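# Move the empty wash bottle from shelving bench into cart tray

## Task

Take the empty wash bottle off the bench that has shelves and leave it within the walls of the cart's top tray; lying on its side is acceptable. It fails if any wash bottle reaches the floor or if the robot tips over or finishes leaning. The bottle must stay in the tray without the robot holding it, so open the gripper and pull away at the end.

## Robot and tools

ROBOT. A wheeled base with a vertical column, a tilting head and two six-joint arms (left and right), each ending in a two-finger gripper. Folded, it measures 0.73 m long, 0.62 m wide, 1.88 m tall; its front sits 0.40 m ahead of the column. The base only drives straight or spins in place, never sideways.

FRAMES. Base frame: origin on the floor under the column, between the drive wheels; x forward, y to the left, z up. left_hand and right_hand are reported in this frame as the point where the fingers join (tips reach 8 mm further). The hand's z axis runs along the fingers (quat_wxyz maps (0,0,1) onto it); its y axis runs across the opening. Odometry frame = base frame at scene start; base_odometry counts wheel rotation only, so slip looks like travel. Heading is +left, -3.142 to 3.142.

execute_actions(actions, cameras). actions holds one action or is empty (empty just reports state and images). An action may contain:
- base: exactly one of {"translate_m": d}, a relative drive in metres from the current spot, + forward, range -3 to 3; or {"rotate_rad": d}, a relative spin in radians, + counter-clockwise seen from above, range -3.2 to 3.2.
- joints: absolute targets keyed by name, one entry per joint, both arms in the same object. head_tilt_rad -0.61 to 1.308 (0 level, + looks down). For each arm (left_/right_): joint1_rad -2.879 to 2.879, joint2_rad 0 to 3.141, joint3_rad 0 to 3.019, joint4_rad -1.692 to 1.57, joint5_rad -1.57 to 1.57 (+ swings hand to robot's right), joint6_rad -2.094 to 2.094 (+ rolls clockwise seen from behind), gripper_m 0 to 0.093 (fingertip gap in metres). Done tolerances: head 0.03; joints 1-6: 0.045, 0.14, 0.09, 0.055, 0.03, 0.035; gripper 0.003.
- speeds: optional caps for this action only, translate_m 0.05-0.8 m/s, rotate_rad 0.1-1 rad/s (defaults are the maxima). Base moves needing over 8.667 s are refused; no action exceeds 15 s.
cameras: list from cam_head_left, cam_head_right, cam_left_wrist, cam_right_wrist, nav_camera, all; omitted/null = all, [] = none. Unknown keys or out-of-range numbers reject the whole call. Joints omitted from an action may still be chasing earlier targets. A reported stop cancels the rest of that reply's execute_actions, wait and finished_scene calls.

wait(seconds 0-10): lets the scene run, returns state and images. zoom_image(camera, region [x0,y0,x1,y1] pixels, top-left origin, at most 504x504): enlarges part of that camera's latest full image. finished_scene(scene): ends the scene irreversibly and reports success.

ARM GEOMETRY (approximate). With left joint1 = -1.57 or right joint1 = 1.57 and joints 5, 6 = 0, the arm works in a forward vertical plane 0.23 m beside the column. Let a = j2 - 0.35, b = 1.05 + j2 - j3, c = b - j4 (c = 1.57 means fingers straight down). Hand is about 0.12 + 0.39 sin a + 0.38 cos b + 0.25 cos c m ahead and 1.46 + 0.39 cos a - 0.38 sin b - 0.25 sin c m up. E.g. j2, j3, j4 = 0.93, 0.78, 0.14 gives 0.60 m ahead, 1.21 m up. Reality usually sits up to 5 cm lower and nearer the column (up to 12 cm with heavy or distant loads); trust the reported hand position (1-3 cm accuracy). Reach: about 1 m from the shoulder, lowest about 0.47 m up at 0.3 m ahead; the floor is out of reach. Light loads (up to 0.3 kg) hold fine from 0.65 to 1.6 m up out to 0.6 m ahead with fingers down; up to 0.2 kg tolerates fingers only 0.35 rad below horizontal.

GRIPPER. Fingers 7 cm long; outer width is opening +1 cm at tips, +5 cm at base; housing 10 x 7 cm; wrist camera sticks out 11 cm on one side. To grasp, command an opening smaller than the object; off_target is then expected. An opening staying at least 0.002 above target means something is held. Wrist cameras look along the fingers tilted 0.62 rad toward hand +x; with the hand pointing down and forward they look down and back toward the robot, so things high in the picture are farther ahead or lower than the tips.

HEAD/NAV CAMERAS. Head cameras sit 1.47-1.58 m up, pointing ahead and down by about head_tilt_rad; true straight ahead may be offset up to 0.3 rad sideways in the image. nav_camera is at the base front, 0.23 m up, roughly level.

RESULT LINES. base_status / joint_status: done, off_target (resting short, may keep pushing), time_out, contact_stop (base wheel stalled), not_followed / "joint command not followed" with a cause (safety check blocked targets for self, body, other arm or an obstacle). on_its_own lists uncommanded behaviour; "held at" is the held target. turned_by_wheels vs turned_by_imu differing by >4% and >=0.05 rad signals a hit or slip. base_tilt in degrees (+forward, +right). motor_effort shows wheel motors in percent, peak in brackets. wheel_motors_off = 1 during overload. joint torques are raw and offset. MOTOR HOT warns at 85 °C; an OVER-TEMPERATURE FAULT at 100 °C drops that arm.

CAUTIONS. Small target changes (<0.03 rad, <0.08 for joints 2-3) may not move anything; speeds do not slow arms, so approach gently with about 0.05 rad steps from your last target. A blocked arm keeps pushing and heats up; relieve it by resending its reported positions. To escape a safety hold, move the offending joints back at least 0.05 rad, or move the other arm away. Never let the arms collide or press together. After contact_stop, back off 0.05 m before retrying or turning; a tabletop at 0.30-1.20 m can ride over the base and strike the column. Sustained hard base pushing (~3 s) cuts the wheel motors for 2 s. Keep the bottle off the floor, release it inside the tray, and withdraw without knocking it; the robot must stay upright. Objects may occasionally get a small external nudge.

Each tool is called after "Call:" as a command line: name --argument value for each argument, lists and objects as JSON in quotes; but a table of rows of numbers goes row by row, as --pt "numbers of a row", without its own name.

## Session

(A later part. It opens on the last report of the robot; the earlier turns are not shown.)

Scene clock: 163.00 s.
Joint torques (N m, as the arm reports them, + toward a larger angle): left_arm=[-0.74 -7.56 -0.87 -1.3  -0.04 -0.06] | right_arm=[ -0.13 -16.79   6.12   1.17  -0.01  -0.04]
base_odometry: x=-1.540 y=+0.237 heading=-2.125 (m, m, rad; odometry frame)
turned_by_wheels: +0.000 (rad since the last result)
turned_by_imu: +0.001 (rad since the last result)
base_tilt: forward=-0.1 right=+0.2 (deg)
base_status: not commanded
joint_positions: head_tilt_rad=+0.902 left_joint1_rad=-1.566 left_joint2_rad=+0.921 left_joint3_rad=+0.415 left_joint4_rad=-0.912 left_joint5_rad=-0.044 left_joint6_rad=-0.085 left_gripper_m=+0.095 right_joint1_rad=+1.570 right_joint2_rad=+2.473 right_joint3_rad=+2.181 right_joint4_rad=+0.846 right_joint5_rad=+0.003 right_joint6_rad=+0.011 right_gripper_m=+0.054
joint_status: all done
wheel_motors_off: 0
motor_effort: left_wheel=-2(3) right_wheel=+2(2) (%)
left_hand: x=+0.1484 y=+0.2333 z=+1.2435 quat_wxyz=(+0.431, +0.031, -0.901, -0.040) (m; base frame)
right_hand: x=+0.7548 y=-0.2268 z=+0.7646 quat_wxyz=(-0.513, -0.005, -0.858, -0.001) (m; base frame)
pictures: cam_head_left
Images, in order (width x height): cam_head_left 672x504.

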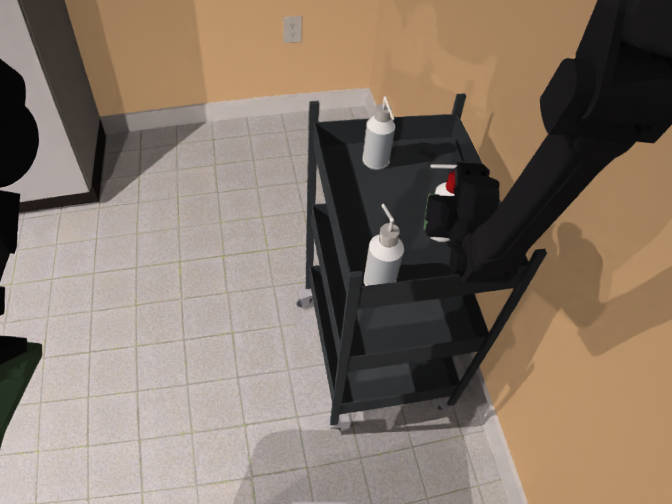

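Call:
execute_actions --actions '[{"joints":{"right_joint2_rad":2.56,"right_joint3_rad":2.3,"right_joint4_rad":0.81}}]' --cameras '["cam_head_left"]'

Scene clock: 172.80 s.
Joint torques (N m, as the arm reports them, + toward a larger angle): left_arm=[-0.71 -7.14 -0.96 -1.39 -0.02 -0.05] | right_arm=[ -0.28 -16.42   6.39   1.05  -0.01  -0.03]
base_odometry: x=-1.540 y=+0.237 heading=-2.125 (m, m, rad; odometry frame)
turned_by_wheels: +0.000 (rad since the last result)
turned_by_imu: +0.001 (rad since the last result)
base_tilt: forward=-0.1 right=+0.2 (deg)
base_status: not commanded
joint_positions: head_tilt_rad=+0.902 left_joint1_rad=-1.566 left_joint2_rad=+0.921 left_joint3_rad=+0.415 left_joint4_rad=-0.912 left_joint5_rad=-0.044 left_joint6_rad=-0.085 left_gripper_m=+0.095 right_joint1_rad=+1.570 right_joint2_rad=+2.557 right_joint3_rad=+2.280 right_joint4_rad=+0.827 right_joint5_rad=+0.003 right_joint6_rad=+0.011 right_gripper_m=+0.054
joint_status: all done
wheel_motors_off: 0
motor_effort: left_wheel=-2(2) right_wheel=+2(2) (%)
left_hand: x=+0.1484 y=+0.2333 z=+1.2435 quat_wxyz=(+0.431, +0.031, -0.901, -0.040) (m; base frame)
right_hand: x=+0.7419 y=-0.2268 z=+0.7387 quat_wxyz=(-0.511, -0.005, -0.859, -0.001) (m; base frame)
pictures: cam_head_left
Images, in order (width x height): cam_head_left 672x504.

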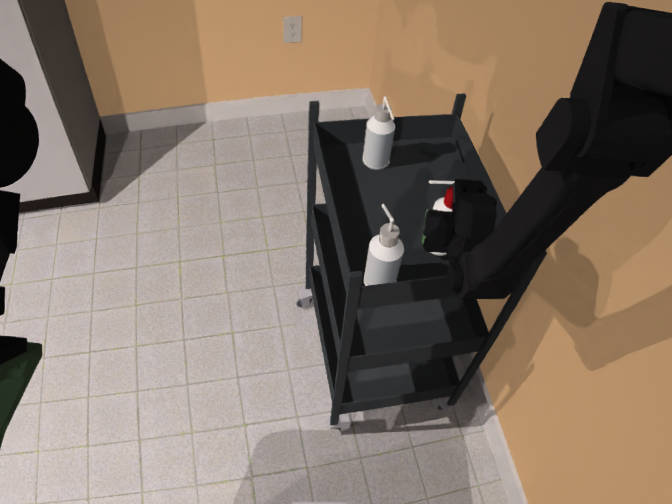

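Call:
execute_actions --actions '[{"joints":{"right_gripper_m":0.08}}]' --cameras '["cam_head_left","cam_right_wrist"]'

Scene clock: 179.17 s.
Joint torques (N m, as the arm reports them, + toward a larger angle): left_arm=[-0.29 -7.42 -1.06 -1.34 -0.04 -0.03] | right_arm=[ -0.3  -16.45   6.41   1.15  -0.01  -0.04]
base_odometry: x=-1.540 y=+0.237 heading=-2.125 (m, m, rad; odometry frame)
turned_by_wheels: +0.000 (rad since the last result)
turned_by_imu: +0.001 (rad since the last result)
base_tilt: forward=-0.1 right=+0.3 (deg)
base_status: not commanded
joint_positions: head_tilt_rad=+0.902 left_joint1_rad=-1.566 left_joint2_rad=+0.921 left_joint3_rad=+0.415 left_joint4_rad=-0.912 left_joint5_rad=-0.044 left_joint6_rad=-0.085 left_gripper_m=+0.095 right_joint1_rad=+1.570 right_joint2_rad=+2.557 right_joint3_rad=+2.280 right_joint4_rad=+0.827 right_joint5_rad=+0.003 right_joint6_rad=+0.011 right_gripper_m=+0.080
joint_status: all done
wheel_motors_off: 0
motor_effort: left_wheel=-2(2) right_wheel=+1(1) (%)
left_hand: x=+0.1484 y=+0.2333 z=+1.2435 quat_wxyz=(+0.431, +0.031, -0.901, -0.040) (m; base frame)
right_hand: x=+0.7419 y=-0.2268 z=+0.7387 quat_wxyz=(-0.511, -0.005, -0.859, -0.001) (m; base frame)
pictures: cam_head_left, cam_right_wrist
Images, in order (width x height): cam_head_left 672x504, cam_right_wrist 504x504.

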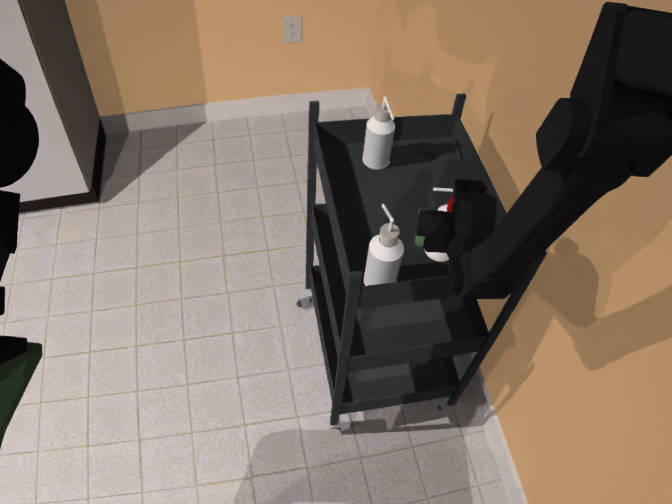

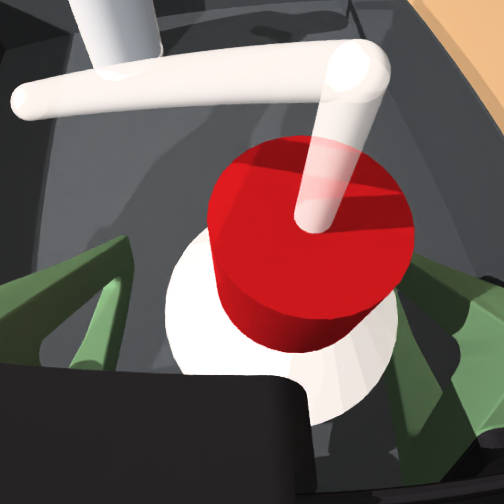

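Call:
execute_actions --actions '[{"base":{"translate_m":-0.08},"speeds":{"translate_m":0.08}}]' --cameras '["cam_head_left","cam_right_wrist"]'

Scene clock: 195.77 s.
Joint torques (N m, as the arm reports them, + toward a larger angle): left_arm=[-0.49 -7.12 -1.02 -1.51 -0.04 -0.03] | right_arm=[ -0.18 -16.66   6.03   1.13  -0.03  -0.03]
base_odometry: x=-1.498 y=+0.305 heading=-2.125 (m, m, rad; odometry frame)
turned_by_wheels: +0.000 (rad since the last result)
turned_by_imu: +0.003 (rad since the last result)
base_tilt: forward=+0.0 right=+0.2 (deg)
base_status: done
joint_positions: head_tilt_rad=+0.902 left_joint1_rad=-1.566 left_joint2_rad=+0.921 left_joint3_rad=+0.414 left_joint4_rad=-0.912 left_joint5_rad=-0.044 left_joint6_rad=-0.085 left_gripper_m=+0.095 right_joint1_rad=+1.570 right_joint2_rad=+2.558 right_joint3_rad=+2.285 right_joint4_rad=+0.827 right_joint5_rad=+0.003 right_joint6_rad=+0.011 right_gripper_m=+0.080
joint_status: not commanded
wheel_motors_off: 0
motor_effort: left_wheel=-1(57) right_wheel=-1(26) (%)
left_hand: x=+0.1478 y=+0.2333 z=+1.2437 quat_wxyz=(+0.431, +0.031, -0.901, -0.040) (m; base frame)
right_hand: x=+0.7435 y=-0.2268 z=+0.7395 quat_wxyz=(-0.513, -0.005, -0.858, -0.001) (m; base frame)
pictures: cam_head_left, cam_right_wrist
Images, in order (width x height): cam_head_left 672x504, cam_right_wrist 504x504.

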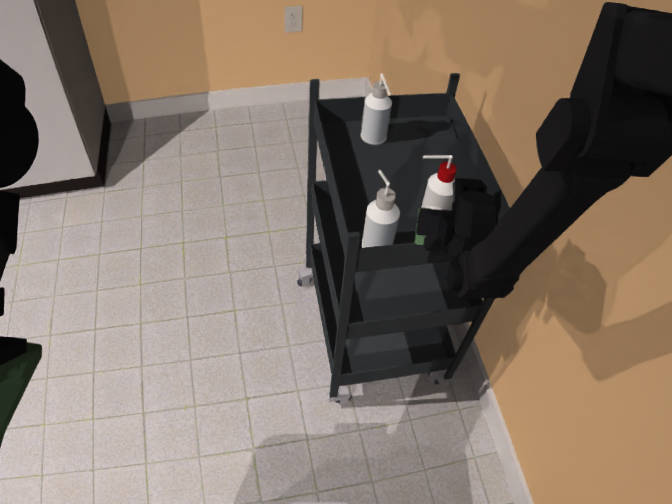

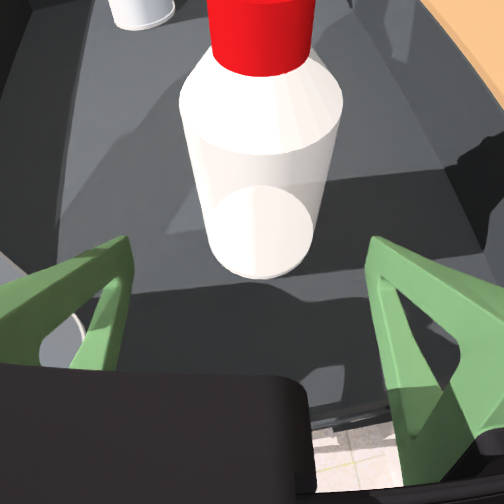

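Call:
execute_actions --actions '[{"joints":{"right_joint2_rad":2.2,"right_joint3_rad":1.78,"right_joint4_rad":0.97}}]' --cameras '[]'

Call:
execute_actions --actions '[{"base":{"translate_m":-0.35},"joints":{"head_tilt_rad":0.7}}]' --cameras '["cam_head_left"]'

Scene clock: 215.20 s.
Joint torques (N m, as the arm reports them, + toward a larger angle): left_arm=[-0.57 -7.56 -0.85 -1.29 -0.01 -0.04] | right_arm=[ -0.38 -17.67   3.35   2.4    0.    -0.04]
base_odometry: x=-1.498 y=+0.305 heading=-2.125 (m, m, rad; odometry frame)
turned_by_wheels: +0.000 (rad since the last result)
turned_by_imu: +0.001 (rad since the last result)
base_tilt: forward=-0.1 right=+0.2 (deg)
base_status: not commanded
joint_positions: head_tilt_rad=+0.902 left_joint1_rad=-1.566 left_joint2_rad=+0.921 left_joint3_rad=+0.414 left_joint4_rad=-0.912 left_joint5_rad=-0.044 left_joint6_rad=-0.085 left_gripper_m=+0.095 right_joint1_rad=+1.570 right_joint2_rad=+2.200 right_joint3_rad=+1.777 right_joint4_rad=+0.954 right_joint5_rad=+0.003 right_joint6_rad=+0.011 right_gripper_m=+0.080
joint_status: all done
wheel_motors_off: 0
motor_effort: left_wheel=-1(1) right_wheel=-1(1) (%)
left_hand: x=+0.1478 y=+0.2333 z=+1.2437 quat_wxyz=(+0.431, +0.031, -0.901, -0.040) (m; base frame)
right_hand: x=+0.7457 y=-0.2267 z=+0.8472 quat_wxyz=(-0.503, -0.005, -0.864, -0.001) (m; base frame)
pictures: none
No camera images: the call's "cameras" was empty. Leave "cameras" out to get every camera's image.

Scene clock: 217.33 s.
Joint torques (N m, as the arm reports them, + toward a larger angle): left_arm=[-0.42 -7.92 -0.84 -1.42 -0.03 -0.05] | right_arm=[ -0.31 -17.41   3.45   2.35  -0.03  -0.04]
base_odometry: x=-1.313 y=+0.603 heading=-2.124 (m, m, rad; odometry frame)
turned_by_wheels: +0.001 (rad since the last result)
turned_by_imu: +0.001 (rad since the last result)
base_tilt: forward=-0.1 right=+0.2 (deg)
base_status: done
joint_positions: head_tilt_rad=+0.716 left_joint1_rad=-1.566 left_joint2_rad=+0.921 left_joint3_rad=+0.414 left_joint4_rad=-0.912 left_joint5_rad=-0.044 left_joint6_rad=-0.085 left_gripper_m=+0.095 right_joint1_rad=+1.570 right_joint2_rad=+2.200 right_joint3_rad=+1.775 right_joint4_rad=+0.954 right_joint5_rad=+0.003 right_joint6_rad=+0.011 right_gripper_m=+0.080
joint_status: all done
wheel_motors_off: 0
motor_effort: left_wheel=+0(44) right_wheel=-1(52) (%)
left_hand: x=+0.1477 y=+0.2333 z=+1.2438 quat_wxyz=(+0.431, +0.031, -0.901, -0.040) (m; base frame)
right_hand: x=+0.7445 y=-0.2267 z=+0.8466 quat_wxyz=(-0.502, -0.005, -0.865, -0.001) (m; base frame)
pictures: cam_head_left
Images, in order (width x height): cam_head_left 672x504.

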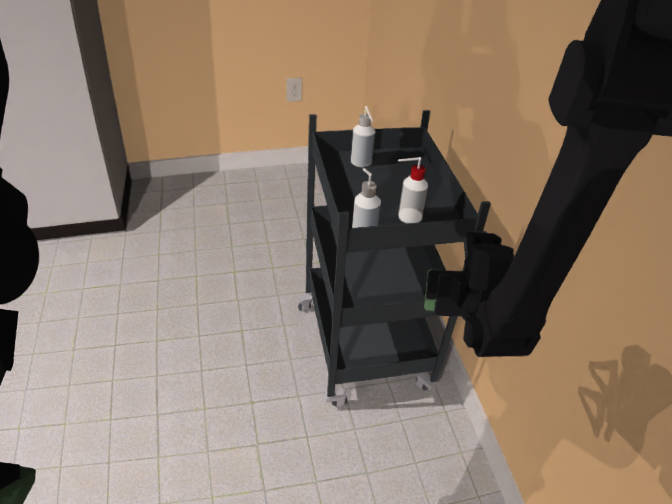

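Call:
finished_scene --scene 2

The scene is finished: the task was done.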